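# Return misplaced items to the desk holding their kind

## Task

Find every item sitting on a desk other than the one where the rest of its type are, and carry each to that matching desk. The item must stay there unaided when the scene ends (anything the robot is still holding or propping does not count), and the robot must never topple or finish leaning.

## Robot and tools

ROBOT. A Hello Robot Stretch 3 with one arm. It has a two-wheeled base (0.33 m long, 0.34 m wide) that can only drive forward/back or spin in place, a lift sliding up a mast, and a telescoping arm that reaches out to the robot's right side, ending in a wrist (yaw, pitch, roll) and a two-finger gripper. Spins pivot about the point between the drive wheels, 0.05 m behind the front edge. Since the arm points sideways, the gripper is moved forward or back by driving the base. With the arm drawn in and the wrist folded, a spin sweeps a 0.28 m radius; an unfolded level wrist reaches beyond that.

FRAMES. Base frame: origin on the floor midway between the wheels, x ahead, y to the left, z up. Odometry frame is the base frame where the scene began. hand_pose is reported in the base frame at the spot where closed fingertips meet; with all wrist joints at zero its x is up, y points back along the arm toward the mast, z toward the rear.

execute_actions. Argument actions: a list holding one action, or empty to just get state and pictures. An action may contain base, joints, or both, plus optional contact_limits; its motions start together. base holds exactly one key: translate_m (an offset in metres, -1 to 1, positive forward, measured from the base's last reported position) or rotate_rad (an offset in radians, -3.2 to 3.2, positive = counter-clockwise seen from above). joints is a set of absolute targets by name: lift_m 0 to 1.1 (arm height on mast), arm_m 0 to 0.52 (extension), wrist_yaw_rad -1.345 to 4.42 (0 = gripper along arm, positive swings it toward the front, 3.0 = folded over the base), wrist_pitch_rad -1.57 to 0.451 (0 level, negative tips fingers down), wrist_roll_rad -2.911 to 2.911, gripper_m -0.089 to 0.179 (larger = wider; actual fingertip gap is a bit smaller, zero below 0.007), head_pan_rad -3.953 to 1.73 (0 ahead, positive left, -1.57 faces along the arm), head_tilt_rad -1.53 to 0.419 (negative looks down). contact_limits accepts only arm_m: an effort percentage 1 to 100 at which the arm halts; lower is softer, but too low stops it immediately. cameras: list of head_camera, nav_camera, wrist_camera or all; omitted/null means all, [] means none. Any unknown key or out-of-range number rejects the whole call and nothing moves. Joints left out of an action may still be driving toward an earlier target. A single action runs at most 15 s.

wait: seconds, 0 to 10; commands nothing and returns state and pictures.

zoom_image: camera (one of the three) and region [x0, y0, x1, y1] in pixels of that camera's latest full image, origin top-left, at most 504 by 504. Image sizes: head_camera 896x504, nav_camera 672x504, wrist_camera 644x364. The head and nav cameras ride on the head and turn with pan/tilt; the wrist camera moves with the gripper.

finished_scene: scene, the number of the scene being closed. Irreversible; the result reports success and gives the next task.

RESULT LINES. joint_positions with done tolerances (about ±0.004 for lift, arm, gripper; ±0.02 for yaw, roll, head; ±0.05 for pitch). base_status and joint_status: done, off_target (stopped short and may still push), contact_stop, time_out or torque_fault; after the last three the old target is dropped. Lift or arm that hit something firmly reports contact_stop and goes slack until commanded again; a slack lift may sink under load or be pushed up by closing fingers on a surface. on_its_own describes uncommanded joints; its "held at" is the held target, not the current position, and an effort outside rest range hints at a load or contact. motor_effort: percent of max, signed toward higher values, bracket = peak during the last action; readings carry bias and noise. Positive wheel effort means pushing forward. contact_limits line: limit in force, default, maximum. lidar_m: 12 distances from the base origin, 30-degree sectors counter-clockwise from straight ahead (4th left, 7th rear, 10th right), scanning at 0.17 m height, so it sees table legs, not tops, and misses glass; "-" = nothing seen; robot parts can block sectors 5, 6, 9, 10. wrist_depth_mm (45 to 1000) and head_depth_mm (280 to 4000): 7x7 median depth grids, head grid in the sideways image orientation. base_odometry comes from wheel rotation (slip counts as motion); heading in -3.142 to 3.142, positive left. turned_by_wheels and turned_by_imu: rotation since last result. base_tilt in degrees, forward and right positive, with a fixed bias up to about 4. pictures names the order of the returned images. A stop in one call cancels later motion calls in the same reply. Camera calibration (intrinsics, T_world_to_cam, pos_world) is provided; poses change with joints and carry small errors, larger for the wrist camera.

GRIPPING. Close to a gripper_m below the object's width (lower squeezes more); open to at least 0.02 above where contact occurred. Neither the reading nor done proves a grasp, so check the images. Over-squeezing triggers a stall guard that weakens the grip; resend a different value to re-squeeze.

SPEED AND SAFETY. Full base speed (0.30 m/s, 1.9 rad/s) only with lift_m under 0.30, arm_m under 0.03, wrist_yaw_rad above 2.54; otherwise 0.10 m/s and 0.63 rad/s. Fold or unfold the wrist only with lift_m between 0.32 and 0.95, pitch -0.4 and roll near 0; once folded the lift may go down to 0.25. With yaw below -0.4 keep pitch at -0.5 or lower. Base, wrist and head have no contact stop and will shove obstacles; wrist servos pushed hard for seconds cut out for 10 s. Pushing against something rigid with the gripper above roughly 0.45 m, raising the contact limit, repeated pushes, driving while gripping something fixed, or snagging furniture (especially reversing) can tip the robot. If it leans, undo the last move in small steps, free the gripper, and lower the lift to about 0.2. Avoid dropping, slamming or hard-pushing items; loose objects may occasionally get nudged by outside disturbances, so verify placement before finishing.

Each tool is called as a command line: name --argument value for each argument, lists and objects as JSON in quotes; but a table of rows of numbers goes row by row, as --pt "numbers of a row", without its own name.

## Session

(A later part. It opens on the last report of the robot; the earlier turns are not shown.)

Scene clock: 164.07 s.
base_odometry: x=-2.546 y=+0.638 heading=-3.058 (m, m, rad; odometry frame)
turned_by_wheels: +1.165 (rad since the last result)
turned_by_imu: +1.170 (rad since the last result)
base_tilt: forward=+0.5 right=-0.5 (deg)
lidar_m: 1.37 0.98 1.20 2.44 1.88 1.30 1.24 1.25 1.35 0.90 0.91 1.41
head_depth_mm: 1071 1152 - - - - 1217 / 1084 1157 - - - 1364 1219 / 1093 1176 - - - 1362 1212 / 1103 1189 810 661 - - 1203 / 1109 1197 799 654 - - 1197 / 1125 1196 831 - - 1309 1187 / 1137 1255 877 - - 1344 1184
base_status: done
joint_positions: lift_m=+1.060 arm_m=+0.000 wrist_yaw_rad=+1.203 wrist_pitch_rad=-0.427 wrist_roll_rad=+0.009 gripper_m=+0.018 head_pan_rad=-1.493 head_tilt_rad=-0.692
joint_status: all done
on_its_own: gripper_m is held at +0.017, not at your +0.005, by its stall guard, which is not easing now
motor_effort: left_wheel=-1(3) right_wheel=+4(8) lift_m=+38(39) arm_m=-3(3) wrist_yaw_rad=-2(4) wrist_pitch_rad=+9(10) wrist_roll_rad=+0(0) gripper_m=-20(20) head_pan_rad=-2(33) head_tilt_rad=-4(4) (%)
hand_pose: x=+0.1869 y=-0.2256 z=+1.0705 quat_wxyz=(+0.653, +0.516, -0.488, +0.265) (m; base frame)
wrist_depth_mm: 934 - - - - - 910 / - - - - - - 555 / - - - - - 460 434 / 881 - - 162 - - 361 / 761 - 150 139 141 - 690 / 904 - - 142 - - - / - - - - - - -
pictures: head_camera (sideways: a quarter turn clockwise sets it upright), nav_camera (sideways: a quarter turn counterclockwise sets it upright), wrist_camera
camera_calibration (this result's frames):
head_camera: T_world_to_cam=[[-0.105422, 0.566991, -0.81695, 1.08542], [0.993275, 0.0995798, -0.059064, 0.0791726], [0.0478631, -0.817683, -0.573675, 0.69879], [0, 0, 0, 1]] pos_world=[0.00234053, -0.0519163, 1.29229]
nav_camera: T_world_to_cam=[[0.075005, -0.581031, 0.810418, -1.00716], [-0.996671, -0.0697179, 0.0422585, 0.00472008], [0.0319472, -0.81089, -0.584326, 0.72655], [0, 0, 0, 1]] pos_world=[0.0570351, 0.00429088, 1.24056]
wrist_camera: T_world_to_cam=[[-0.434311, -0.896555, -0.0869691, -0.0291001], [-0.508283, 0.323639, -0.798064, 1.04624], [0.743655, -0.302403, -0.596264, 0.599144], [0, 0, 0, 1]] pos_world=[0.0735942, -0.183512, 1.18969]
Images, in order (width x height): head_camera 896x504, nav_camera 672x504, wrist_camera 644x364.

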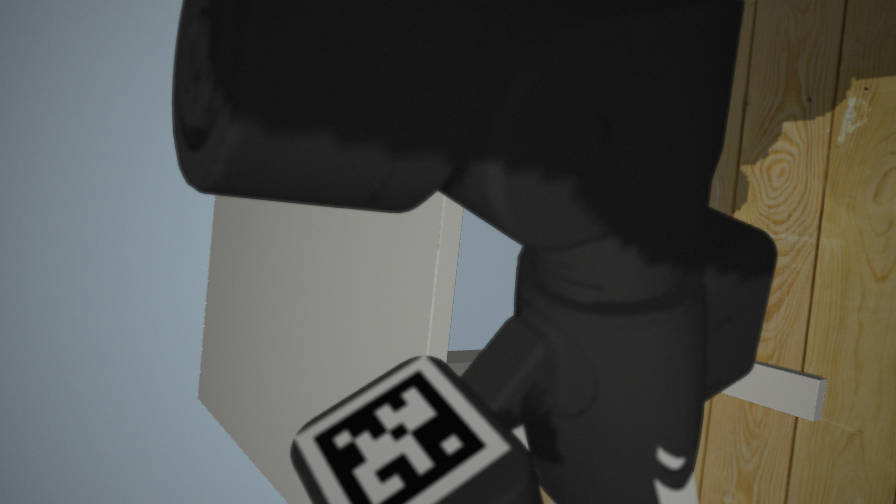

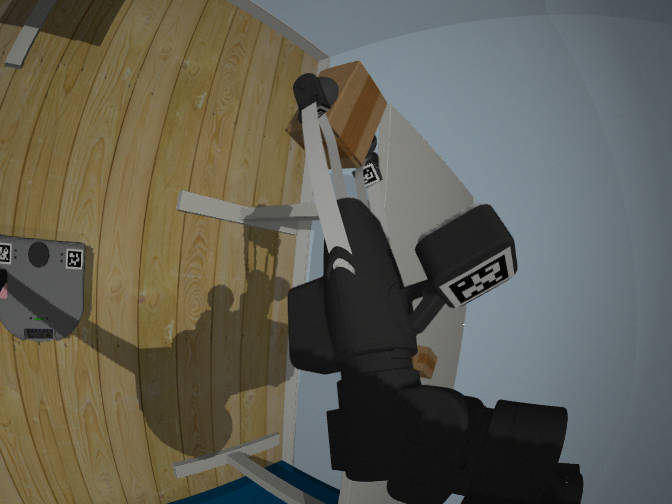

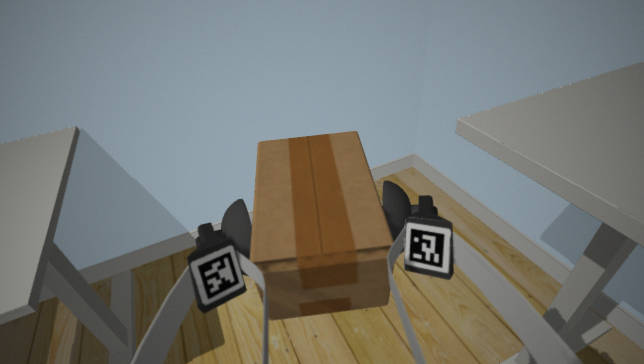

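execute_actions --actions '[{"joints":{"arm_m":0.45,"wrist_yaw_rad":0,"wrist_pitch_rad":-0.5,"lift_m":1.03}}]' --cameras '["wrist_camera"]'

Scene clock: 170.93 s.
base_odometry: x=-2.546 y=+0.638 heading=-3.058 (m, m, rad; odometry frame)
turned_by_wheels: +0.000 (rad since the last result)
turned_by_imu: +0.000 (rad since the last result)
base_tilt: forward=+0.6 right=-0.4 (deg)
lidar_m: 1.37 0.98 1.20 2.44 1.88 1.30 1.24 1.25 1.36 0.90 0.91 1.42
head_depth_mm: 1058 1187 801 652 1708 1461 1219 / 1054 1167 784 648 1730 1448 1213 / 1081 - 782 642 1725 1434 1208 / 1107 1194 772 661 1722 1428 1206 / 1113 1188 798 656 1679 1418 1196 / 1121 1200 789 1082 1629 1389 1186 / 1128 1254 773 1659 1708 1393 1184
base_status: not commanded
joint_positions: lift_m=+1.030 arm_m=+0.450 wrist_yaw_rad=+0.002 wrist_pitch_rad=-0.521 wrist_roll_rad=+0.009 gripper_m=+0.018 head_pan_rad=-1.493 head_tilt_rad=-0.692
joint_status: all done
on_its_own: gripper_m is held at +0.017, not at your +0.005, by its stall guard, which is not easing now
motor_effort: left_wheel=-1(1) right_wheel=+4(4) lift_m=+30(33) arm_m=+5(4) wrist_yaw_rad=-1(3) wrist_pitch_rad=+7(8) wrist_roll_rad=+0(0) gripper_m=-20(20) head_pan_rad=-2(2) head_tilt_rad=-4(4) (%)
hand_pose: x=-0.0212 y=-0.8049 z=+1.0203 quat_wxyz=(+0.680, +0.182, -0.686, -0.183) (m; base frame)
wrist_depth_mm: 536 550 557 554 546 529 511 / 562 462 449 431 417 401 393 / 379 368 353 348 337 331 321 / 307 303 289 162 282 276 270 / 263 257 149 139 141 239 197 / 228 225 179 142 204 208 161 / 201 198 194 192 189 187 143
pictures: wrist_camera
camera_calibration (this result's frames):
wrist_camera: T_world_to_cam=[[-0.992919, 0.0888952, -0.0787984, 0.129869], [0.118032, 0.663363, -0.73893, 1.31434], [-0.0134155, -0.742999, -0.669158, 0.252516], [0, 0, 0, 1]] pos_world=[-0.0227973, -0.69581, 1.15041]
Images, in order (width x height): wrist_camera 644x364.

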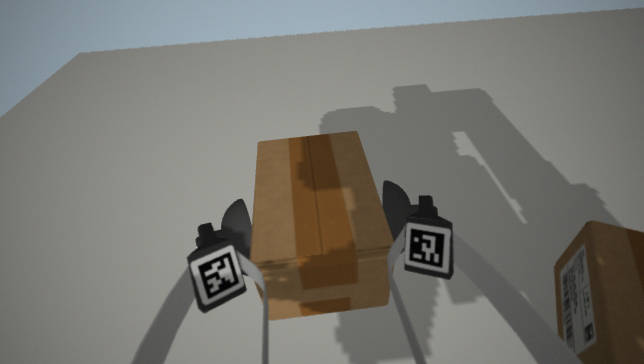

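execute_actions --actions '[{"joints":{"lift_m":0.993}}]' --cameras '[]'

execute_actions --actions '[{"joints":{"gripper_m":0.11}}]' --cameras '["wrist_camera"]'

execute_actions --actions '[{"joints":{"arm_m":0.0,"lift_m":1.0,"head_pan_rad":0.5,"head_tilt_rad":-0.6}}]'

Scene clock: 175.57 s.
base_odometry: x=-2.546 y=+0.638 heading=-3.058 (m, m, rad; odometry frame)
turned_by_wheels: +0.000 (rad since the last result)
turned_by_imu: +0.000 (rad since the last result)
base_tilt: forward=+0.5 right=-0.4 (deg)
lidar_m: 1.37 0.98 1.20 2.44 1.87 1.30 1.24 1.25 1.35 0.90 0.91 1.42
head_depth_mm: 1075 - 749 655 1697 1457 1224 / 1081 - 752 647 1717 1449 1211 / 1089 - 769 642 1718 1436 1214 / 1099 1188 771 660 1738 1423 1199 / 1117 1194 797 656 1684 1408 1196 / 1124 1196 786 1083 1618 1389 1186 / 1135 1260 777 1656 1699 1397 1191
base_status: not commanded
joint_positions: lift_m=+0.993 arm_m=+0.450 wrist_yaw_rad=+0.002 wrist_pitch_rad=-0.522 wrist_roll_rad=+0.009 gripper_m=+0.018 head_pan_rad=-1.493 head_tilt_rad=-0.692
joint_status: all done
on_its_own: gripper_m is held at +0.017, not at your +0.005, by its stall guard, which is not easing now
motor_effort: left_wheel=-2(1) right_wheel=+4(4) lift_m=+30(28) arm_m=+5(4) wrist_yaw_rad=-1(1) wrist_pitch_rad=+8(7) wrist_roll_rad=+0(0) gripper_m=-20(20) head_pan_rad=-2(3) head_tilt_rad=-4(4) (%)
hand_pose: x=-0.0212 y=-0.8049 z=+0.9833 quat_wxyz=(+0.680, +0.182, -0.686, -0.183) (m; base frame)
wrist_depth_mm: 528 527 495 473 453 436 414 / 396 381 368 354 341 331 318 / 308 300 290 281 276 269 261 / 253 247 235 163 232 226 219 / 214 211 149 139 141 195 170 / 185 185 160 142 167 170 157 / 164 163 159 157 154 152 141
pictures: none
No camera images: the call's "cameras" was empty. Leave "cameras" out to get every camera's image.

Scene clock: 176.97 s.
base_odometry: x=-2.546 y=+0.638 heading=-3.058 (m, m, rad; odometry frame)
turned_by_wheels: +0.000 (rad since the last result)
turned_by_imu: +0.000 (rad since the last result)
base_tilt: forward=+0.5 right=-0.4 (deg)
lidar_m: 1.37 0.98 1.20 2.44 1.88 1.30 1.24 1.25 1.35 0.90 0.91 1.42
head_depth_mm: 1074 - 752 652 1698 1454 1229 / 1079 - 754 649 1704 1445 1217 / 1093 - 741 642 1716 1434 1211 / 1103 1190 767 662 1737 1423 1201 / 1111 1198 796 655 1675 1413 1196 / 1123 1199 784 1078 1625 1370 1189 / 1139 1268 778 1668 1697 1395 1180
base_status: not commanded
joint_positions: lift_m=+0.993 arm_m=+0.450 wrist_yaw_rad=+0.002 wrist_pitch_rad=-0.519 wrist_roll_rad=+0.009 gripper_m=+0.110 head_pan_rad=-1.493 head_tilt_rad=-0.692
joint_status: all done
motor_effort: left_wheel=-1(1) right_wheel=+4(4) lift_m=+30(30) arm_m=+5(5) wrist_yaw_rad=-1(1) wrist_pitch_rad=+6(8) wrist_roll_rad=+0(0) gripper_m=+0(81) head_pan_rad=-2(2) head_tilt_rad=-4(4) (%)
hand_pose: x=-0.0212 y=-0.8053 z=+0.9839 quat_wxyz=(+0.681, +0.181, -0.686, -0.182) (m; base frame)
wrist_depth_mm: 526 524 500 473 455 434 418 / 406 383 374 357 344 333 322 / 313 304 295 285 275 268 263 / 253 249 237 165 233 227 221 / 216 213 196 141 189 199 170 / 187 187 172 142 169 168 154 / 164 162 160 157 155 152 135
pictures: wrist_camera
camera_calibration (this result's frames):
wrist_camera: T_world_to_cam=[[-0.992918, 0.0886978, -0.0790289, 0.127096], [0.118038, 0.661478, -0.740617, 1.28778], [-0.0134152, -0.744701, -0.667264, 0.224593], [0, 0, 0, 1]] pos_world=[-0.0227975, -0.695859, 1.11366]
Images, in order (width x height): wrist_camera 644x364.

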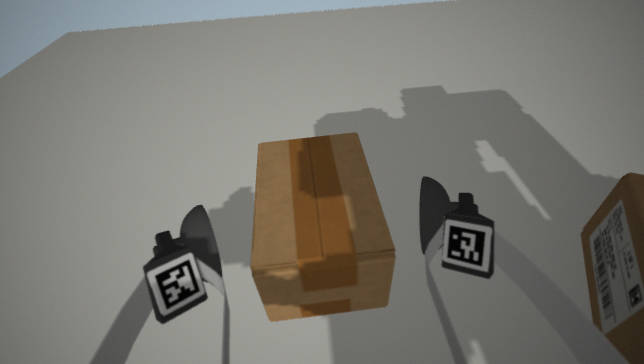

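Scene clock: 181.47 s.
base_odometry: x=-2.546 y=+0.638 heading=-3.058 (m, m, rad; odometry frame)
turned_by_wheels: +0.000 (rad since the last result)
turned_by_imu: +0.000 (rad since the last result)
base_tilt: forward=+0.6 right=-0.3 (deg)
lidar_m: 1.37 0.98 1.19 2.44 1.88 1.30 1.25 1.25 1.35 0.90 0.91 1.41
head_depth_mm: 1118 1209 1325 1445 1592 1549 1287 / 1171 1275 1384 1209 1706 1543 1276 / 1237 1347 1456 1098 882 1457 1264 / 1301 1420 1536 1112 898 1508 1242 / 1379 1515 1588 1116 1708 1497 1243 / 1460 1617 1657 1097 1744 1495 1242 / 1552 1737 1616 1081 1800 1480 1231
base_status: not commanded
joint_positions: lift_m=+1.000 arm_m=+0.000 wrist_yaw_rad=+0.002 wrist_pitch_rad=-0.518 wrist_roll_rad=+0.009 gripper_m=+0.110 head_pan_rad=+0.493 head_tilt_rad=-0.606
joint_status: all done
motor_effort: left_wheel=-1(1) right_wheel=+4(4) lift_m=+37(39) arm_m=-3(4) wrist_yaw_rad=-1(1) wrist_pitch_rad=+6(6) wrist_roll_rad=+0(0) gripper_m=+0(0) head_pan_rad=+2(31) head_tilt_rad=+3(14) (%)
hand_pose: x=-0.0212 y=-0.3560 z=+0.9908 quat_wxyz=(+0.681, +0.181, -0.686, -0.182) (m; base frame)
wrist_depth_mm: 894 560 535 476 442 458 444 / 428 408 390 377 365 350 338 / 329 331 332 332 - - - / - - - - - - - / - - - - - - - / - - - - - - - / - - - - - - -
pictures: head_camera (sideways: a quarter turn clockwise sets it upright), nav_camera (sideways: a quarter turn counterclockwise sets it upright), wrist_camera
camera_calibration (this result's frames):
head_camera: T_world_to_cam=[[-0.412692, -0.290876, -0.863178, 1.14757], [-0.487049, 0.87126, -0.0607377, 0.0903882], [0.76972, 0.395344, -0.501232, 0.600134], [0, 0, 0, 1]] pos_world=[0.0556804, 0.0177888, 1.29685]
nav_camera: T_world_to_cam=[[0.43826, 0.268946, 0.857669, -1.07098], [0.46246, -0.885672, 0.041415, -0.00308723], [0.770752, 0.378487, -0.512531, 0.628636], [0, 0, 0, 1]] pos_world=[-0.0137259, 0.0473718, 1.24087]
wrist_camera: T_world_to_cam=[[-0.992918, 0.0886206, -0.0791159, 0.0878465], [0.118038, 0.660764, -0.741255, 0.996052], [-0.0134135, -0.745344, -0.666545, 0.562889], [0, 0, 0, 1]] pos_world=[-0.0227974, -0.246394, 1.12047]
Images, in order (width x height): head_camera 896x504, nav_camera 672x504, wrist_camera 644x364.

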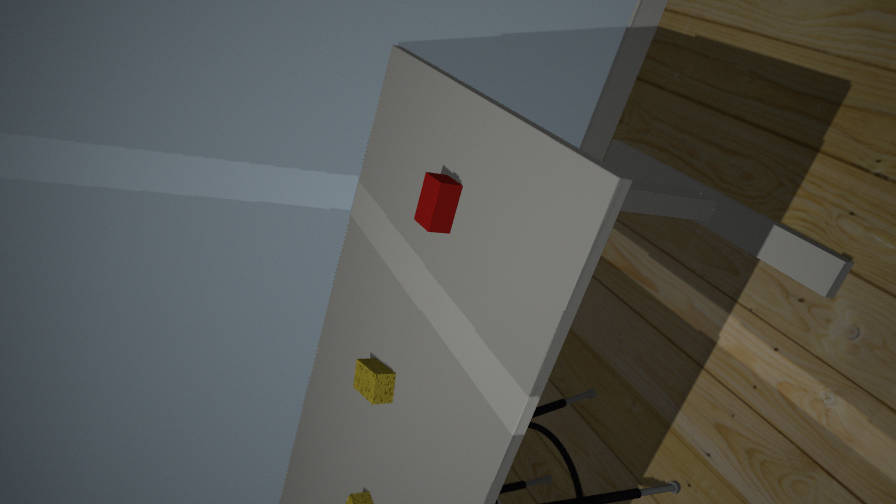

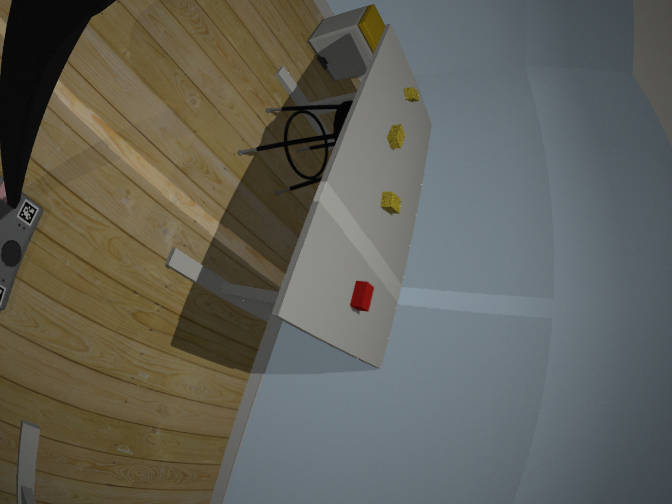

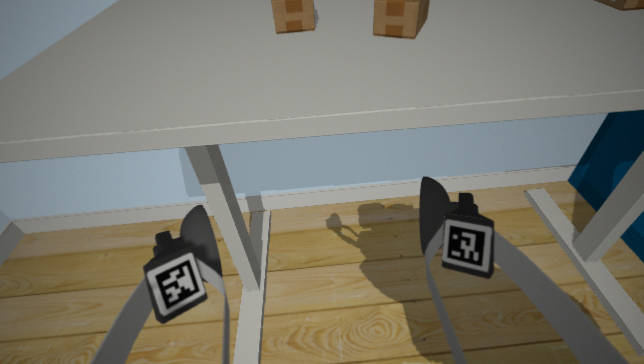

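execute_actions --actions '[{"base":{"translate_m":0.17},"joints":{"lift_m":0.85,"gripper_m":0.175}}]' --cameras '[]'

execute_actions --actions '[{"base":{"rotate_rad":1.565},"joints":{"head_pan_rad":-1.4,"head_tilt_rad":-0.8}}]' --cameras '[]'

execute_actions --actions '[{"base":{"translate_m":0.33},"joints":{"arm_m":0.34}}]'

Scene clock: 191.60 s.
base_odometry: x=-2.716 y=+0.624 heading=-3.058 (m, m, rad; odometry frame)
turned_by_wheels: +0.000 (rad since the last result)
turned_by_imu: +0.001 (rad since the last result)
base_tilt: forward=+0.5 right=-0.4 (deg)
lidar_m: 1.20 0.82 1.10 2.07 1.99 1.46 1.41 1.41 1.35 0.88 1.37 1.23
head_depth_mm: 976 1057 1148 1258 1393 1490 1289 / 1026 1108 1209 1198 1495 1550 1272 / 1075 1174 1286 1137 877 1490 1268 / 1132 1247 1381 1123 840 710 1238 / 1199 1327 1446 1114 831 1383 1251 / 1272 1411 1520 1096 822 1444 1239 / 1350 1512 1594 1088 846 1483 1228
base_status: done
joint_positions: lift_m=+0.850 arm_m=+0.000 wrist_yaw_rad=+0.002 wrist_pitch_rad=-0.517 wrist_roll_rad=+0.009 gripper_m=+0.175 head_pan_rad=+0.493 head_tilt_rad=-0.606
joint_status: all done
motor_effort: left_wheel=-1(2) right_wheel=+3(9) lift_m=+29(32) arm_m=-3(4) wrist_yaw_rad=-1(1) wrist_pitch_rad=+5(6) wrist_roll_rad=+0(0) gripper_m=+0(82) head_pan_rad=+2(2) head_tilt_rad=+3(3) (%)
hand_pose: x=-0.0212 y=-0.3560 z=+0.8412 quat_wxyz=(+0.681, +0.181, -0.686, -0.181) (m; base frame)
wrist_depth_mm: 911 927 932 - - - - / - - - - - - - / - - - - - - - / - - - - - - - / - - - - - - - / - - - - - - 929 / - 916 926 898 919 879 864
pictures: none
No camera images: the call's "cameras" was empty. Leave "cameras" out to get every camera's image.

Scene clock: 195.03 s.
base_odometry: x=-2.716 y=+0.624 heading=-1.493 (m, m, rad; odometry frame)
turned_by_wheels: +1.565 (rad since the last result)
turned_by_imu: +1.572 (rad since the last result)
base_tilt: forward=+0.5 right=-0.4 (deg)
lidar_m: 2.07 1.99 1.46 1.40 1.42 1.36 0.88 1.37 1.24 1.20 0.81 1.51
head_depth_mm: 966 1093 1259 1464 1617 - - / 991 1116 1290 1507 1628 1402 - / 1012 1141 1312 1550 1656 - - / 1029 1166 1296 1592 1598 1341 1158 / 1053 1192 1105 911 1514 1338 1153 / 1070 1224 1098 846 730 1301 1148 / 1091 1250 1080 834 744 1319 1134
base_status: done
joint_positions: lift_m=+0.850 arm_m=+0.000 wrist_yaw_rad=+0.002 wrist_pitch_rad=-0.517 wrist_roll_rad=+0.009 gripper_m=+0.175 head_pan_rad=-1.393 head_tilt_rad=-0.790
joint_status: all done
motor_effort: left_wheel=-2(3) right_wheel=+4(9) lift_m=+29(30) arm_m=-3(3) wrist_yaw_rad=-1(1) wrist_pitch_rad=+5(6) wrist_roll_rad=+0(0) gripper_m=+0(1) head_pan_rad=-3(31) head_tilt_rad=-5(22) (%)
hand_pose: x=-0.0212 y=-0.3560 z=+0.8412 quat_wxyz=(+0.681, +0.181, -0.686, -0.181) (m; base frame)
wrist_depth_mm: 806 790 845 886 904 908 949 / 583 596 949 - - - - / 480 469 - - - - - / 392 399 - - - - - / 335 530 - - - - - / 303 - - - - - 944 / - 945 954 910 911 875 864
pictures: none
No camera images: the call's "cameras" was empty. Leave "cameras" out to get every camera's image.

Scene clock: 199.50 s.
base_odometry: x=-2.690 y=+0.295 heading=-1.494 (m, m, rad; odometry frame)
turned_by_wheels: +0.000 (rad since the last result)
turned_by_imu: +0.001 (rad since the last result)
base_tilt: forward=+0.5 right=-0.3 (deg)
lidar_m: 1.91 2.19 1.76 1.37 1.65 1.63 1.20 1.69 1.24 0.76 1.05 0.83
head_depth_mm: 978 1105 1200 1502 1551 1343 1176 / 1001 1122 - 830 710 1363 1164 / 1011 1146 1172 841 703 1341 1161 / 1029 1174 1119 859 717 1352 1150 / 1050 1195 1104 852 729 1337 1152 / 1075 1222 1090 843 728 1323 1141 / 1097 1254 1039 835 741 1321 1139
base_status: done
joint_positions: lift_m=+0.850 arm_m=+0.340 wrist_yaw_rad=+0.002 wrist_pitch_rad=-0.517 wrist_roll_rad=+0.009 gripper_m=+0.175 head_pan_rad=-1.393 head_tilt_rad=-0.790
joint_status: all done
motor_effort: left_wheel=-1(2) right_wheel=+3(10) lift_m=+29(29) arm_m=+5(5) wrist_yaw_rad=-1(2) wrist_pitch_rad=+6(6) wrist_roll_rad=+0(0) gripper_m=+0(0) head_pan_rad=-3(2) head_tilt_rad=-5(5) (%)
hand_pose: x=-0.0212 y=-0.6955 z=+0.8412 quat_wxyz=(+0.681, +0.181, -0.686, -0.181) (m; base frame)
wrist_depth_mm: 540 546 555 576 584 603 617 / 572 583 566 549 642 687 696 / 475 460 451 441 473 762 774 / 391 379 371 364 358 872 896 / 331 329 266 293 305 973 - / 291 280 273 272 267 616 970 / - 246 246 241 237 238 849
pictures: head_camera (sideways: a quarter turn clockwise sets it upright), nav_camera (sideways: a quarter turn counterclockwise sets it upright), wrist_camera
camera_calibration (this result's frames):
head_camera: T_world_to_cam=[[-0.175036, 0.629694, -0.756867, 1.00752], [0.977409, 0.203632, -0.0566227, 0.0760837], [0.118468, -0.749679, -0.651112, 0.799094], [0, 0, 0, 1]] pos_world=[0.00732065, -0.0508574, 1.28717]
nav_camera: T_world_to_cam=[[0.146046, -0.64601, 0.749227, -0.927829], [-0.984028, -0.17278, 0.0428392, 0.00389233], [0.101777, -0.743517, -0.660926, 0.82577], [0, 0, 0, 1]] pos_world=[0.0552921, 0.0152597, 1.24076]
wrist_camera: T_world_to_cam=[[-0.992913, 0.0886321, -0.0791676, 0.106147], [0.118077, 0.660333, -0.741632, 1.10959], [-0.0134555, -0.745725, -0.666118, 0.209486], [0, 0, 0, 1]] pos_world=[-0.0228032, -0.585888, 0.970854]
Images, in order (width x height): head_camera 896x504, nav_camera 672x504, wrist_camera 644x364.

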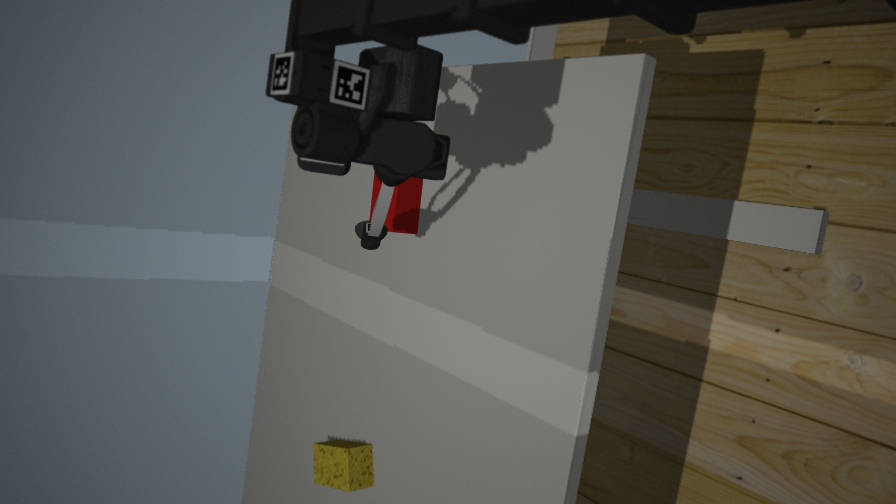

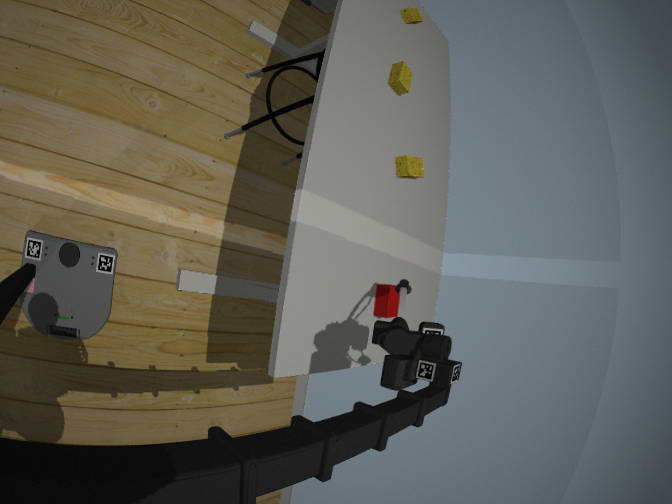

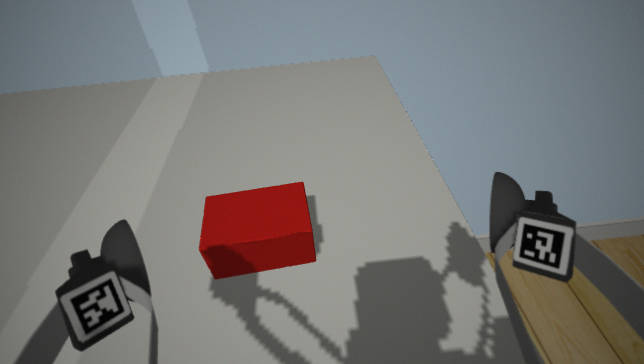

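execute_actions --actions '[{"base":{"translate_m":0.051},"joints":{"arm_m":0.42,"lift_m":0.765}}]' --cameras '["wrist_camera"]'

Scene clock: 205.10 s.
base_odometry: x=-2.686 y=+0.244 heading=-1.494 (m, m, rad; odometry frame)
turned_by_wheels: +0.000 (rad since the last result)
turned_by_imu: +0.000 (rad since the last result)
base_tilt: forward=+0.5 right=-0.4 (deg)
lidar_m: 1.91 2.15 1.73 1.37 1.89 1.67 1.26 1.68 1.24 0.77 0.80 0.80
head_depth_mm: 977 1100 1218 - - - - / 1000 1126 1202 817 707 1354 1167 / 1012 1147 1178 835 703 1321 1159 / 1036 1171 1119 856 715 1348 1155 / 1056 1203 1097 850 729 1339 1154 / 1073 1223 1094 840 728 1325 1149 / 1099 1253 1070 833 742 1319 1139
base_status: done
joint_positions: lift_m=+0.765 arm_m=+0.420 wrist_yaw_rad=+0.002 wrist_pitch_rad=-0.517 wrist_roll_rad=+0.009 gripper_m=+0.175 head_pan_rad=-1.393 head_tilt_rad=-0.790
joint_status: all done
motor_effort: left_wheel=-1(2) right_wheel=+3(10) lift_m=+29(30) arm_m=+5(6) wrist_yaw_rad=-1(1) wrist_pitch_rad=+6(6) wrist_roll_rad=+0(0) gripper_m=+0(0) head_pan_rad=-2(2) head_tilt_rad=-5(5) (%)
hand_pose: x=-0.0212 y=-0.7756 z=+0.7563 quat_wxyz=(+0.681, +0.181, -0.686, -0.181) (m; base frame)
wrist_depth_mm: 479 476 474 482 491 526 543 / 410 393 379 360 348 571 606 / 317 308 299 291 281 276 686 / 258 253 242 176 227 236 747 / 219 218 162 150 157 196 193 / 196 187 163 159 172 173 167 / - 164 162 160 157 155 151
pictures: wrist_camera
camera_calibration (this result's frames):
wrist_camera: T_world_to_cam=[[-0.992913, 0.0886163, -0.07919, 0.106519], [0.11808, 0.660147, -0.741797, 1.09941], [-0.0134583, -0.745891, -0.665932, 0.0929449], [0, 0, 0, 1]] pos_world=[-0.0228036, -0.665887, 0.885873]
Images, in order (width x height): wrist_camera 644x364.

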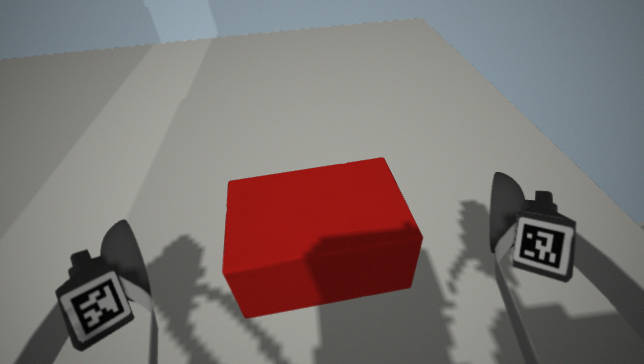

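execute_actions --actions '[{"joints":{"arm_m":0.428,"lift_m":0.758}}]' --cameras '[]'

execute_actions --actions '[{"joints":{"gripper_m":0.05}}]' --cameras '["wrist_camera"]'

execute_actions --actions '[{"joints":{"lift_m":0.80}}]' --cameras '["wrist_camera"]'

Scene clock: 209.13 s.
base_odometry: x=-2.686 y=+0.244 heading=-1.494 (m, m, rad; odometry frame)
turned_by_wheels: +0.000 (rad since the last result)
turned_by_imu: +0.000 (rad since the last result)
base_tilt: forward=+0.6 right=-0.3 (deg)
lidar_m: 1.90 2.14 1.72 1.37 1.89 1.66 1.25 1.69 1.24 0.76 0.80 0.79
head_depth_mm: 977 1107 1224 1411 - - - / 995 1122 1197 823 708 1357 1166 / 1015 1143 1176 839 702 1324 1151 / 1036 1174 1115 858 718 1340 1156 / 1051 1199 1108 851 732 1337 1145 / 1071 1228 1094 846 726 1320 1147 / 1100 1256 1074 838 739 1318 1135
base_status: not commanded
joint_positions: lift_m=+0.758 arm_m=+0.428 wrist_yaw_rad=+0.002 wrist_pitch_rad=-0.517 wrist_roll_rad=+0.009 gripper_m=+0.175 head_pan_rad=-1.393 head_tilt_rad=-0.790
joint_status: all done
motor_effort: left_wheel=-1(1) right_wheel=+3(3) lift_m=+29(28) arm_m=+5(5) wrist_yaw_rad=-1(1) wrist_pitch_rad=+6(6) wrist_roll_rad=+0(0) gripper_m=+0(1) head_pan_rad=-3(2) head_tilt_rad=-5(5) (%)
hand_pose: x=-0.0212 y=-0.7836 z=+0.7493 quat_wxyz=(+0.681, +0.181, -0.686, -0.181) (m; base frame)
wrist_depth_mm: 466 469 467 467 451 516 530 / 392 379 362 347 337 556 595 / 305 295 284 280 270 261 658 / 247 242 231 165 214 226 224 / 210 209 153 141 143 188 186 / 187 179 142 144 161 167 160 / - 156 154 153 151 148 144
pictures: none
No camera images: the call's "cameras" was empty. Leave "cameras" out to get every camera's image.

Scene clock: 210.87 s.
base_odometry: x=-2.686 y=+0.244 heading=-1.494 (m, m, rad; odometry frame)
turned_by_wheels: +0.000 (rad since the last result)
turned_by_imu: +0.000 (rad since the last result)
base_tilt: forward=+0.6 right=-0.3 (deg)
lidar_m: 1.90 2.14 1.74 1.37 1.89 1.67 1.26 1.69 1.25 0.77 0.80 0.80
head_depth_mm: 980 1105 1220 1410 - - - / 995 1125 1203 819 708 1359 1166 / 1017 1145 1177 837 704 1325 1152 / 1033 1169 1111 860 719 1337 1155 / 1053 1201 1102 847 730 1336 1151 / 1079 1230 1092 844 727 1322 1145 / 1095 1254 1076 833 741 1326 1140
base_status: not commanded
joint_positions: lift_m=+0.758 arm_m=+0.428 wrist_yaw_rad=+0.002 wrist_pitch_rad=-0.517 wrist_roll_rad=+0.009 gripper_m=+0.051 head_pan_rad=-1.393 head_tilt_rad=-0.790
joint_status: all done
motor_effort: left_wheel=-1(1) right_wheel=+3(4) lift_m=+29(29) arm_m=+5(5) wrist_yaw_rad=-1(1) wrist_pitch_rad=+6(6) wrist_roll_rad=+0(0) gripper_m=-20(94) head_pan_rad=-3(3) head_tilt_rad=-5(5) (%)
hand_pose: x=-0.0212 y=-0.7836 z=+0.7493 quat_wxyz=(+0.681, +0.181, -0.686, -0.181) (m; base frame)
wrist_depth_mm: 468 470 474 468 456 521 536 / 391 375 360 347 338 559 605 / 303 294 285 277 269 262 678 / 247 243 231 165 217 221 224 / 209 208 144 141 139 190 185 / 182 181 136 142 160 164 164 / 159 157 155 153 150 147 145
pictures: wrist_camera
camera_calibration (this result's frames):
wrist_camera: T_world_to_cam=[[-0.992913, 0.0886124, -0.0791922, 0.106674], [0.118078, 0.66013, -0.741812, 1.09951], [-0.0134566, -0.745906, -0.665915, 0.0822964], [0, 0, 0, 1]] pos_world=[-0.0228034, -0.673888, 0.878882]
Images, in order (width x height): wrist_camera 644x364.

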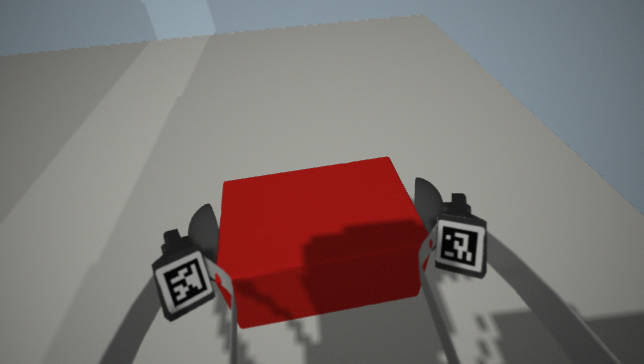

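Scene clock: 212.07 s.
base_odometry: x=-2.686 y=+0.244 heading=-1.494 (m, m, rad; odometry frame)
turned_by_wheels: +0.000 (rad since the last result)
turned_by_imu: +0.000 (rad since the last result)
base_tilt: forward=+0.5 right=-0.4 (deg)
lidar_m: 1.90 2.14 1.73 1.37 1.88 1.67 1.26 1.69 1.24 0.77 0.80 0.80
head_depth_mm: 979 1098 1210 - - 1306 1177 / 995 1128 - 843 708 1352 1171 / 1015 1150 1188 839 705 1324 1157 / 1031 1175 1124 857 717 1346 1155 / 1054 1200 1100 850 731 1340 1152 / 1074 1225 1092 845 728 1329 1148 / 1090 1256 1075 834 739 1317 1140
base_status: not commanded
joint_positions: lift_m=+0.800 arm_m=+0.428 wrist_yaw_rad=+0.002 wrist_pitch_rad=-0.517 wrist_roll_rad=+0.009 gripper_m=+0.051 head_pan_rad=-1.393 head_tilt_rad=-0.790
joint_status: all done
motor_effort: left_wheel=-1(0) right_wheel=+3(4) lift_m=+38(40) arm_m=+5(5) wrist_yaw_rad=-1(1) wrist_pitch_rad=+6(6) wrist_roll_rad=+0(0) gripper_m=-20(20) head_pan_rad=-2(3) head_tilt_rad=-5(5) (%)
hand_pose: x=-0.0212 y=-0.7836 z=+0.7909 quat_wxyz=(+0.681, +0.181, -0.686, -0.181) (m; base frame)
wrist_depth_mm: 462 470 484 499 503 524 537 / 488 476 452 436 423 580 594 / 383 373 359 350 339 619 683 / 312 307 292 165 274 278 779 / 265 262 144 141 139 240 877 / 229 229 136 143 163 206 206 / 203 199 194 192 191 186 183
pictures: wrist_camera
camera_calibration (this result's frames):
wrist_camera: T_world_to_cam=[[-0.992913, 0.0886149, -0.0791894, 0.109972], [0.118078, 0.660153, -0.741792, 1.13042], [-0.0134567, -0.745886, -0.665938, 0.110072], [0, 0, 0, 1]] pos_world=[-0.0228034, -0.673891, 0.920543]
Images, in order (width x height): wrist_camera 644x364.

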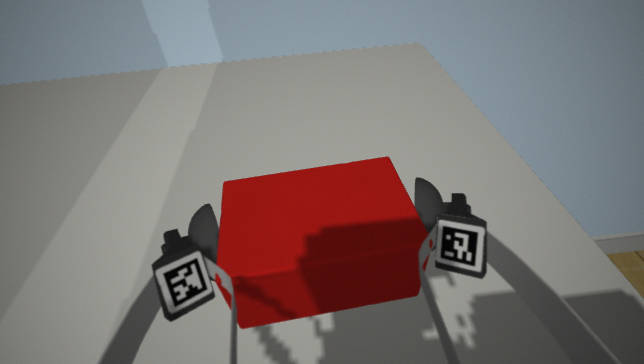

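execute_actions --actions '[{"joints":{"arm_m":0.0,"wrist_yaw_rad":2.6,"wrist_pitch_rad":-0.4,"head_pan_rad":0.0,"head_tilt_rad":-0.7}}]' --cameras '["wrist_camera"]'

execute_actions --actions '[{"base":{"rotate_rad":0.56},"joints":{"lift_m":0.62}}]' --cameras '[]'

execute_actions --actions '[{"base":{"translate_m":0.3},"joints":{"lift_m":0.285}}]' --cameras '[]'

execute_actions --actions '[{"base":{"translate_m":1.0}}]' --cameras '["nav_camera"]'

Scene clock: 225.07 s.
base_odometry: x=-2.686 y=+0.244 heading=-1.494 (m, m, rad; odometry frame)
turned_by_wheels: +0.000 (rad since the last result)
turned_by_imu: +0.000 (rad since the last result)
base_tilt: forward=+0.5 right=-0.4 (deg)
lidar_m: 1.90 2.15 1.73 1.37 1.89 1.66 1.26 1.68 1.24 0.76 0.80 0.80
head_depth_mm: 1757 1945 1864 2012 1718 1405 1216 / 1747 1955 2093 2045 1703 1421 1214 / 1752 1970 2234 2234 1751 1422 1203 / 1737 1960 2239 2203 1726 1412 1205 / 1748 1966 2251 2170 1712 1406 1195 / 1744 1957 2234 2146 1692 1386 1188 / 1744 1960 2197 2123 1671 1385 1173
base_status: not commanded
joint_positions: lift_m=+0.800 arm_m=+0.000 wrist_yaw_rad=+2.597 wrist_pitch_rad=-0.422 wrist_roll_rad=+0.009 gripper_m=+0.051 head_pan_rad=-0.007 head_tilt_rad=-0.705
joint_status: all done
motor_effort: left_wheel=+0(0) right_wheel=+3(4) lift_m=+38(38) arm_m=-3(3) wrist_yaw_rad=+2(2) wrist_pitch_rad=+7(7) wrist_roll_rad=+0(0) gripper_m=-20(20) head_pan_rad=+2(32) head_tilt_rad=+3(13) (%)
hand_pose: x=+0.0947 y=+0.0463 z=+0.8116 quat_wxyz=(+0.329, +0.708, -0.044, +0.623) (m; base frame)
wrist_depth_mm: - - - - - - - / - - - - - - - / - - - - - - - / - - - 165 - - - / - - 144 141 138 - - / - - 136 143 163 - - / - 959 933 886 896 883 865
pictures: wrist_camera
camera_calibration (this result's frames):
wrist_camera: T_world_to_cam=[[0.806803, -0.584322, -0.0873901, 0.0205576], [-0.405576, -0.44019, -0.801087, 0.732883], [0.429625, 0.681763, -0.592133, 0.576441], [0, 0, 0, 1]] pos_world=[0.0330003, -0.0583763, 0.93023]
Images, in order (width x height): wrist_camera 644x364.

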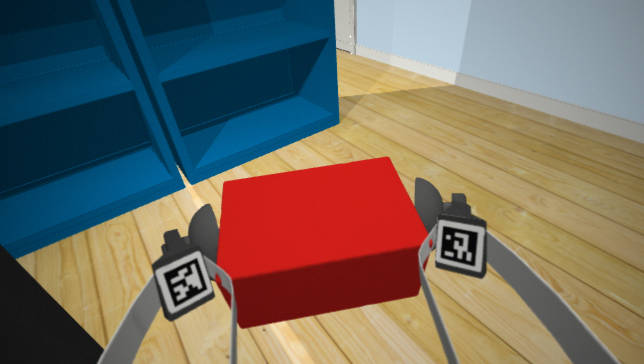

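Scene clock: 227.53 s.
base_odometry: x=-2.686 y=+0.244 heading=-0.934 (m, m, rad; odometry frame)
turned_by_wheels: +0.560 (rad since the last result)
turned_by_imu: +0.562 (rad since the last result)
base_tilt: forward=+0.5 right=-0.4 (deg)
lidar_m: 2.17 1.74 1.37 1.54 1.67 1.25 1.64 1.24 0.77 0.80 1.04 2.06
head_depth_mm: 1748 1880 2119 2195 1762 1443 1220 / 1845 2023 2245 2265 1762 1437 1207 / 1949 2146 2408 2198 1750 1424 1204 / 2056 2287 2587 2209 1716 1405 1207 / 2217 2482 2715 2174 1721 1414 1191 / 2351 2670 2841 2150 1686 1392 1179 / 2532 2859 2663 1998 1690 1392 1180
base_status: done
joint_positions: lift_m=+0.620 arm_m=+0.000 wrist_yaw_rad=+2.597 wrist_pitch_rad=-0.421 wrist_roll_rad=+0.009 gripper_m=+0.051 head_pan_rad=-0.007 head_tilt_rad=-0.704
joint_status: all done
motor_effort: left_wheel=-1(4) right_wheel=+4(9) lift_m=+29(34) arm_m=-3(3) wrist_yaw_rad=+2(2) wrist_pitch_rad=+7(7) wrist_roll_rad=+0(0) gripper_m=-20(20) head_pan_rad=+2(2) head_tilt_rad=+2(3) (%)
hand_pose: x=+0.0947 y=+0.0463 z=+0.6320 quat_wxyz=(+0.328, +0.708, -0.045, +0.623) (m; base frame)
wrist_depth_mm: - - - - - - - / - - - - - - - / - - - - - - - / - - - 165 - - - / - - 144 142 139 935 894 / 941 916 136 142 163 810 798 / - 773 752 745 729 715 688
pictures: none
No camera images: the call's "cameras" was empty. Leave "cameras" out to get every camera's image.

Scene clock: 231.87 s.
base_odometry: x=-2.508 y=+0.003 heading=-0.934 (m, m, rad; odometry frame)
turned_by_wheels: +0.000 (rad since the last result)
turned_by_imu: +0.001 (rad since the last result)
base_tilt: forward=+0.6 right=-0.4 (deg)
lidar_m: 1.90 1.45 1.20 1.54 1.99 1.52 1.85 0.97 1.06 0.78 1.53 1.81
head_depth_mm: 1525 1660 1852 2029 1771 1438 1223 / 1605 1757 1952 2117 1754 1440 1211 / 1691 1860 2109 2222 1743 1428 1192 / 1798 1997 2272 2213 1732 1413 1188 / 1933 2169 2461 2186 1706 1398 1189 / 2065 2335 2624 2163 1704 1388 1183 / 2220 2565 2799 2159 1682 1397 1177
base_status: done
joint_positions: lift_m=+0.285 arm_m=+0.000 wrist_yaw_rad=+2.598 wrist_pitch_rad=-0.421 wrist_roll_rad=+0.009 gripper_m=+0.051 head_pan_rad=-0.007 head_tilt_rad=-0.703
joint_status: all done
motor_effort: left_wheel=-1(7) right_wheel=+3(12) lift_m=+30(28) arm_m=-3(3) wrist_yaw_rad=+3(2) wrist_pitch_rad=+7(7) wrist_roll_rad=+0(0) gripper_m=-20(20) head_pan_rad=+3(2) head_tilt_rad=+1(2) (%)
hand_pose: x=+0.0947 y=+0.0464 z=+0.2971 quat_wxyz=(+0.328, +0.708, -0.045, +0.623) (m; base frame)
wrist_depth_mm: - - - - - - - / - - - - - - - / - 914 864 824 802 783 750 / 735 712 681 165 614 621 616 / 604 601 144 141 139 529 518 / 526 501 134 142 163 445 446 / - - 403 412 408 401 389
pictures: none
No camera images: the call's "cameras" was empty. Leave "cameras" out to get every camera's image.

Scene clock: 236.93 s.
base_odometry: x=-1.914 y=-0.802 heading=-0.934 (m, m, rad; odometry frame)
turned_by_wheels: +0.000 (rad since the last result)
turned_by_imu: +0.005 (rad since the last result)
base_tilt: forward=+0.6 right=-0.4 (deg)
lidar_m: 1.03 1.47 0.66 1.16 1.09 2.36 2.46 1.34 1.27 1.31 1.00 0.97
head_depth_mm: 789 867 955 1071 1206 1348 1219 / 846 930 1011 1156 1314 1404 1213 / 891 985 1100 1244 1430 1422 1212 / 951 1053 1187 1361 1576 1410 1194 / 1009 1133 1284 1476 1658 1403 1187 / 1084 1226 1410 1660 1698 1393 1186 / 1165 1333 1543 1858 1687 1378 1177
base_status: done
joint_positions: lift_m=+0.285 arm_m=+0.000 wrist_yaw_rad=+2.598 wrist_pitch_rad=-0.421 wrist_roll_rad=+0.009 gripper_m=+0.051 head_pan_rad=-0.007 head_tilt_rad=-0.703
joint_status: not commanded
motor_effort: left_wheel=-1(5) right_wheel=+4(12) lift_m=+30(29) arm_m=-2(2) wrist_yaw_rad=+2(2) wrist_pitch_rad=+7(7) wrist_roll_rad=+0(0) gripper_m=-20(20) head_pan_rad=+3(3) head_tilt_rad=+1(2) (%)
hand_pose: x=+0.0947 y=+0.0464 z=+0.2971 quat_wxyz=(+0.328, +0.708, -0.045, +0.623) (m; base frame)
wrist_depth_mm: - - - - - - - / - - - - - - 918 / 788 764 765 784 805 773 747 / 730 726 679 165 618 632 611 / 602 595 144 141 139 525 509 / 526 508 134 142 163 446 448 / - - 404 408 410 399 389
pictures: nav_camera (sideways: a quarter turn counterclockwise sets it upright)
camera_calibration (this result's frames):
nav_camera: T_world_to_cam=[[0.594282, 0.025472, 0.803853, -1.00177], [-0.014459, -0.998998, 0.042345, -0.00138344], [0.804127, -0.0367878, -0.593318, 0.733538], [0, 0, 0, 1]] pos_world=[0.00545486, 0.0511202, 1.24056]
Images, in order (width x height): nav_camera 672x504.

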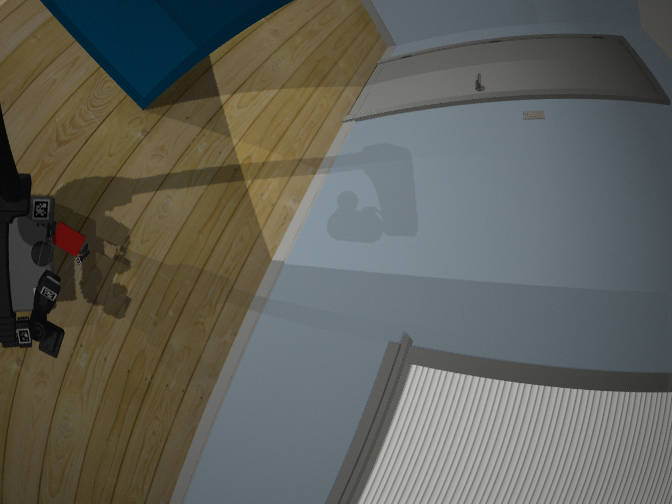

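execute_actions --actions '[{"base":{"translate_m":0.54}}]' --cameras '[]'

execute_actions --actions '[{"base":{"rotate_rad":0.98}}]' --cameras '[]'

execute_actions --actions '[{"base":{"translate_m":1.0},"joints":{"head_pan_rad":1.0}}]' --cameras '["nav_camera"]'

Scene clock: 244.37 s.
base_odometry: x=-1.593 y=-1.236 heading=-0.934 (m, m, rad; odometry frame)
turned_by_wheels: +0.000 (rad since the last result)
turned_by_imu: +0.003 (rad since the last result)
base_tilt: forward=+0.5 right=-0.4 (deg)
lidar_m: 0.55 0.79 2.55 0.58 0.57 2.27 2.36 1.68 1.48 0.71 0.54 0.53
head_depth_mm: 410 449 494 550 615 711 829 / 434 477 528 592 671 780 930 / 459 508 566 640 736 869 1058 / 489 543 609 696 813 976 1149 / 519 583 660 763 906 1115 1187 / 559 630 725 845 1026 1287 1182 / 600 685 795 952 1173 1352 1180
base_status: done
joint_positions: lift_m=+0.285 arm_m=+0.000 wrist_yaw_rad=+2.598 wrist_pitch_rad=-0.421 wrist_roll_rad=+0.009 gripper_m=+0.051 head_pan_rad=-0.007 head_tilt_rad=-0.703
joint_status: not commanded
motor_effort: left_wheel=-1(4) right_wheel=+4(13) lift_m=+30(30) arm_m=-3(3) wrist_yaw_rad=+2(2) wrist_pitch_rad=+7(7) wrist_roll_rad=+0(0) gripper_m=-20(20) head_pan_rad=+3(3) head_tilt_rad=+2(2) (%)
hand_pose: x=+0.0947 y=+0.0464 z=+0.2971 quat_wxyz=(+0.328, +0.708, -0.045, +0.623) (m; base frame)
wrist_depth_mm: 611 - - - - 754 528 / 601 - - - - 763 524 / 595 806 890 830 794 718 538 / 588 697 669 165 615 633 534 / 559 584 144 141 139 522 504 / 527 502 134 143 163 450 440 / - - 411 410 406 397 390
pictures: none
No camera images: the call's "cameras" was empty. Leave "cameras" out to get every camera's image.

Scene clock: 246.23 s.
base_odometry: x=-1.593 y=-1.236 heading=+0.046 (m, m, rad; odometry frame)
turned_by_wheels: +0.980 (rad since the last result)
turned_by_imu: +0.982 (rad since the last result)
base_tilt: forward=+0.6 right=-0.4 (deg)
lidar_m: 1.85 0.62 0.57 1.36 3.17 1.68 1.48 0.76 0.55 0.52 0.54 0.73
head_depth_mm: 1314 1297 1333 1320 1301 1281 1172 / 1847 1848 1817 1802 1696 1433 1208 / 2222 2461 2671 2238 1726 1425 1202 / 2164 2435 2734 2192 1703 1413 1196 / 2197 2445 2700 2196 1714 1407 1192 / 2173 2436 2690 2151 1695 1396 1182 / 2169 2438 2650 2158 1684 1389 1180
base_status: done
joint_positions: lift_m=+0.285 arm_m=+0.000 wrist_yaw_rad=+2.598 wrist_pitch_rad=-0.421 wrist_roll_rad=+0.009 gripper_m=+0.051 head_pan_rad=-0.007 head_tilt_rad=-0.703
joint_status: not commanded
motor_effort: left_wheel=-1(7) right_wheel=+3(12) lift_m=+30(29) arm_m=-4(4) wrist_yaw_rad=+2(2) wrist_pitch_rad=+7(7) wrist_roll_rad=+0(0) gripper_m=-20(20) head_pan_rad=+2(3) head_tilt_rad=+2(2) (%)
hand_pose: x=+0.0947 y=+0.0464 z=+0.2971 quat_wxyz=(+0.328, +0.708, -0.045, +0.623) (m; base frame)
wrist_depth_mm: - - - 585 682 - - / - - - 640 755 - - / - 911 863 709 771 786 756 / 747 726 673 165 625 625 608 / 611 594 144 141 139 535 514 / 523 515 134 142 163 450 446 / - - 408 417 410 400 390
pictures: none
No camera images: the call's "cameras" was empty. Leave "cameras" out to get every camera's image.

Scene clock: 251.30 s.
base_odometry: x=-0.594 y=-1.190 heading=+0.045 (m, m, rad; odometry frame)
turned_by_wheels: +0.000 (rad since the last result)
turned_by_imu: +0.005 (rad since the last result)
base_tilt: forward=+0.5 right=-0.4 (deg)
lidar_m: 1.56 1.61 2.18 0.70 0.55 0.63 2.10 0.73 0.53 0.51 0.53 0.69
head_depth_mm: 1648 1746 1897 2013 1767 1443 1220 / 1818 1954 2136 2191 1743 1435 1210 / 2051 2249 2472 2237 1736 1414 1207 / 2355 2641 2767 2216 1728 1421 1197 / 2692 3136 3036 2196 1703 1404 1188 / 2966 3256 2922 2155 1697 1386 1183 / 2798 3125 2913 2153 1685 1385 1182
base_status: done
joint_positions: lift_m=+0.285 arm_m=+0.000 wrist_yaw_rad=+2.598 wrist_pitch_rad=-0.421 wrist_roll_rad=+0.009 gripper_m=+0.051 head_pan_rad=+0.993 head_tilt_rad=-0.703
joint_status: all done
motor_effort: left_wheel=-1(4) right_wheel=+4(11) lift_m=+29(30) arm_m=-4(3) wrist_yaw_rad=+2(2) wrist_pitch_rad=+7(7) wrist_roll_rad=+0(0) gripper_m=-20(19) head_pan_rad=+2(32) head_tilt_rad=+2(1) (%)
hand_pose: x=+0.0947 y=+0.0464 z=+0.2971 quat_wxyz=(+0.328, +0.708, -0.045, +0.623) (m; base frame)
wrist_depth_mm: - - - - - - - / - - - - - - - / 946 903 885 845 808 776 763 / 725 709 667 165 616 631 612 / 595 596 144 141 139 529 518 / 516 517 134 143 163 446 450 / - - 405 416 412 403 388
pictures: nav_camera (sideways: a quarter turn counterclockwise sets it upright)
camera_calibration (this result's frames):
nav_camera: T_world_to_cam=[[0.299735, 0.513786, 0.803855, -0.999975], [0.832732, -0.552055, 0.042345, -0.00655129], [0.465529, 0.656704, -0.593316, 0.735601], [0, 0, 0, 1]] pos_world=[-0.0372605, 0.0270843, 1.24056]
Images, in order (width x height): nav_camera 672x504.

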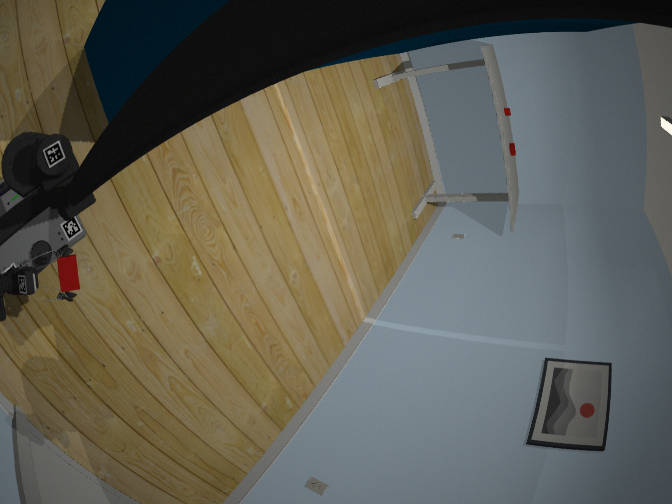

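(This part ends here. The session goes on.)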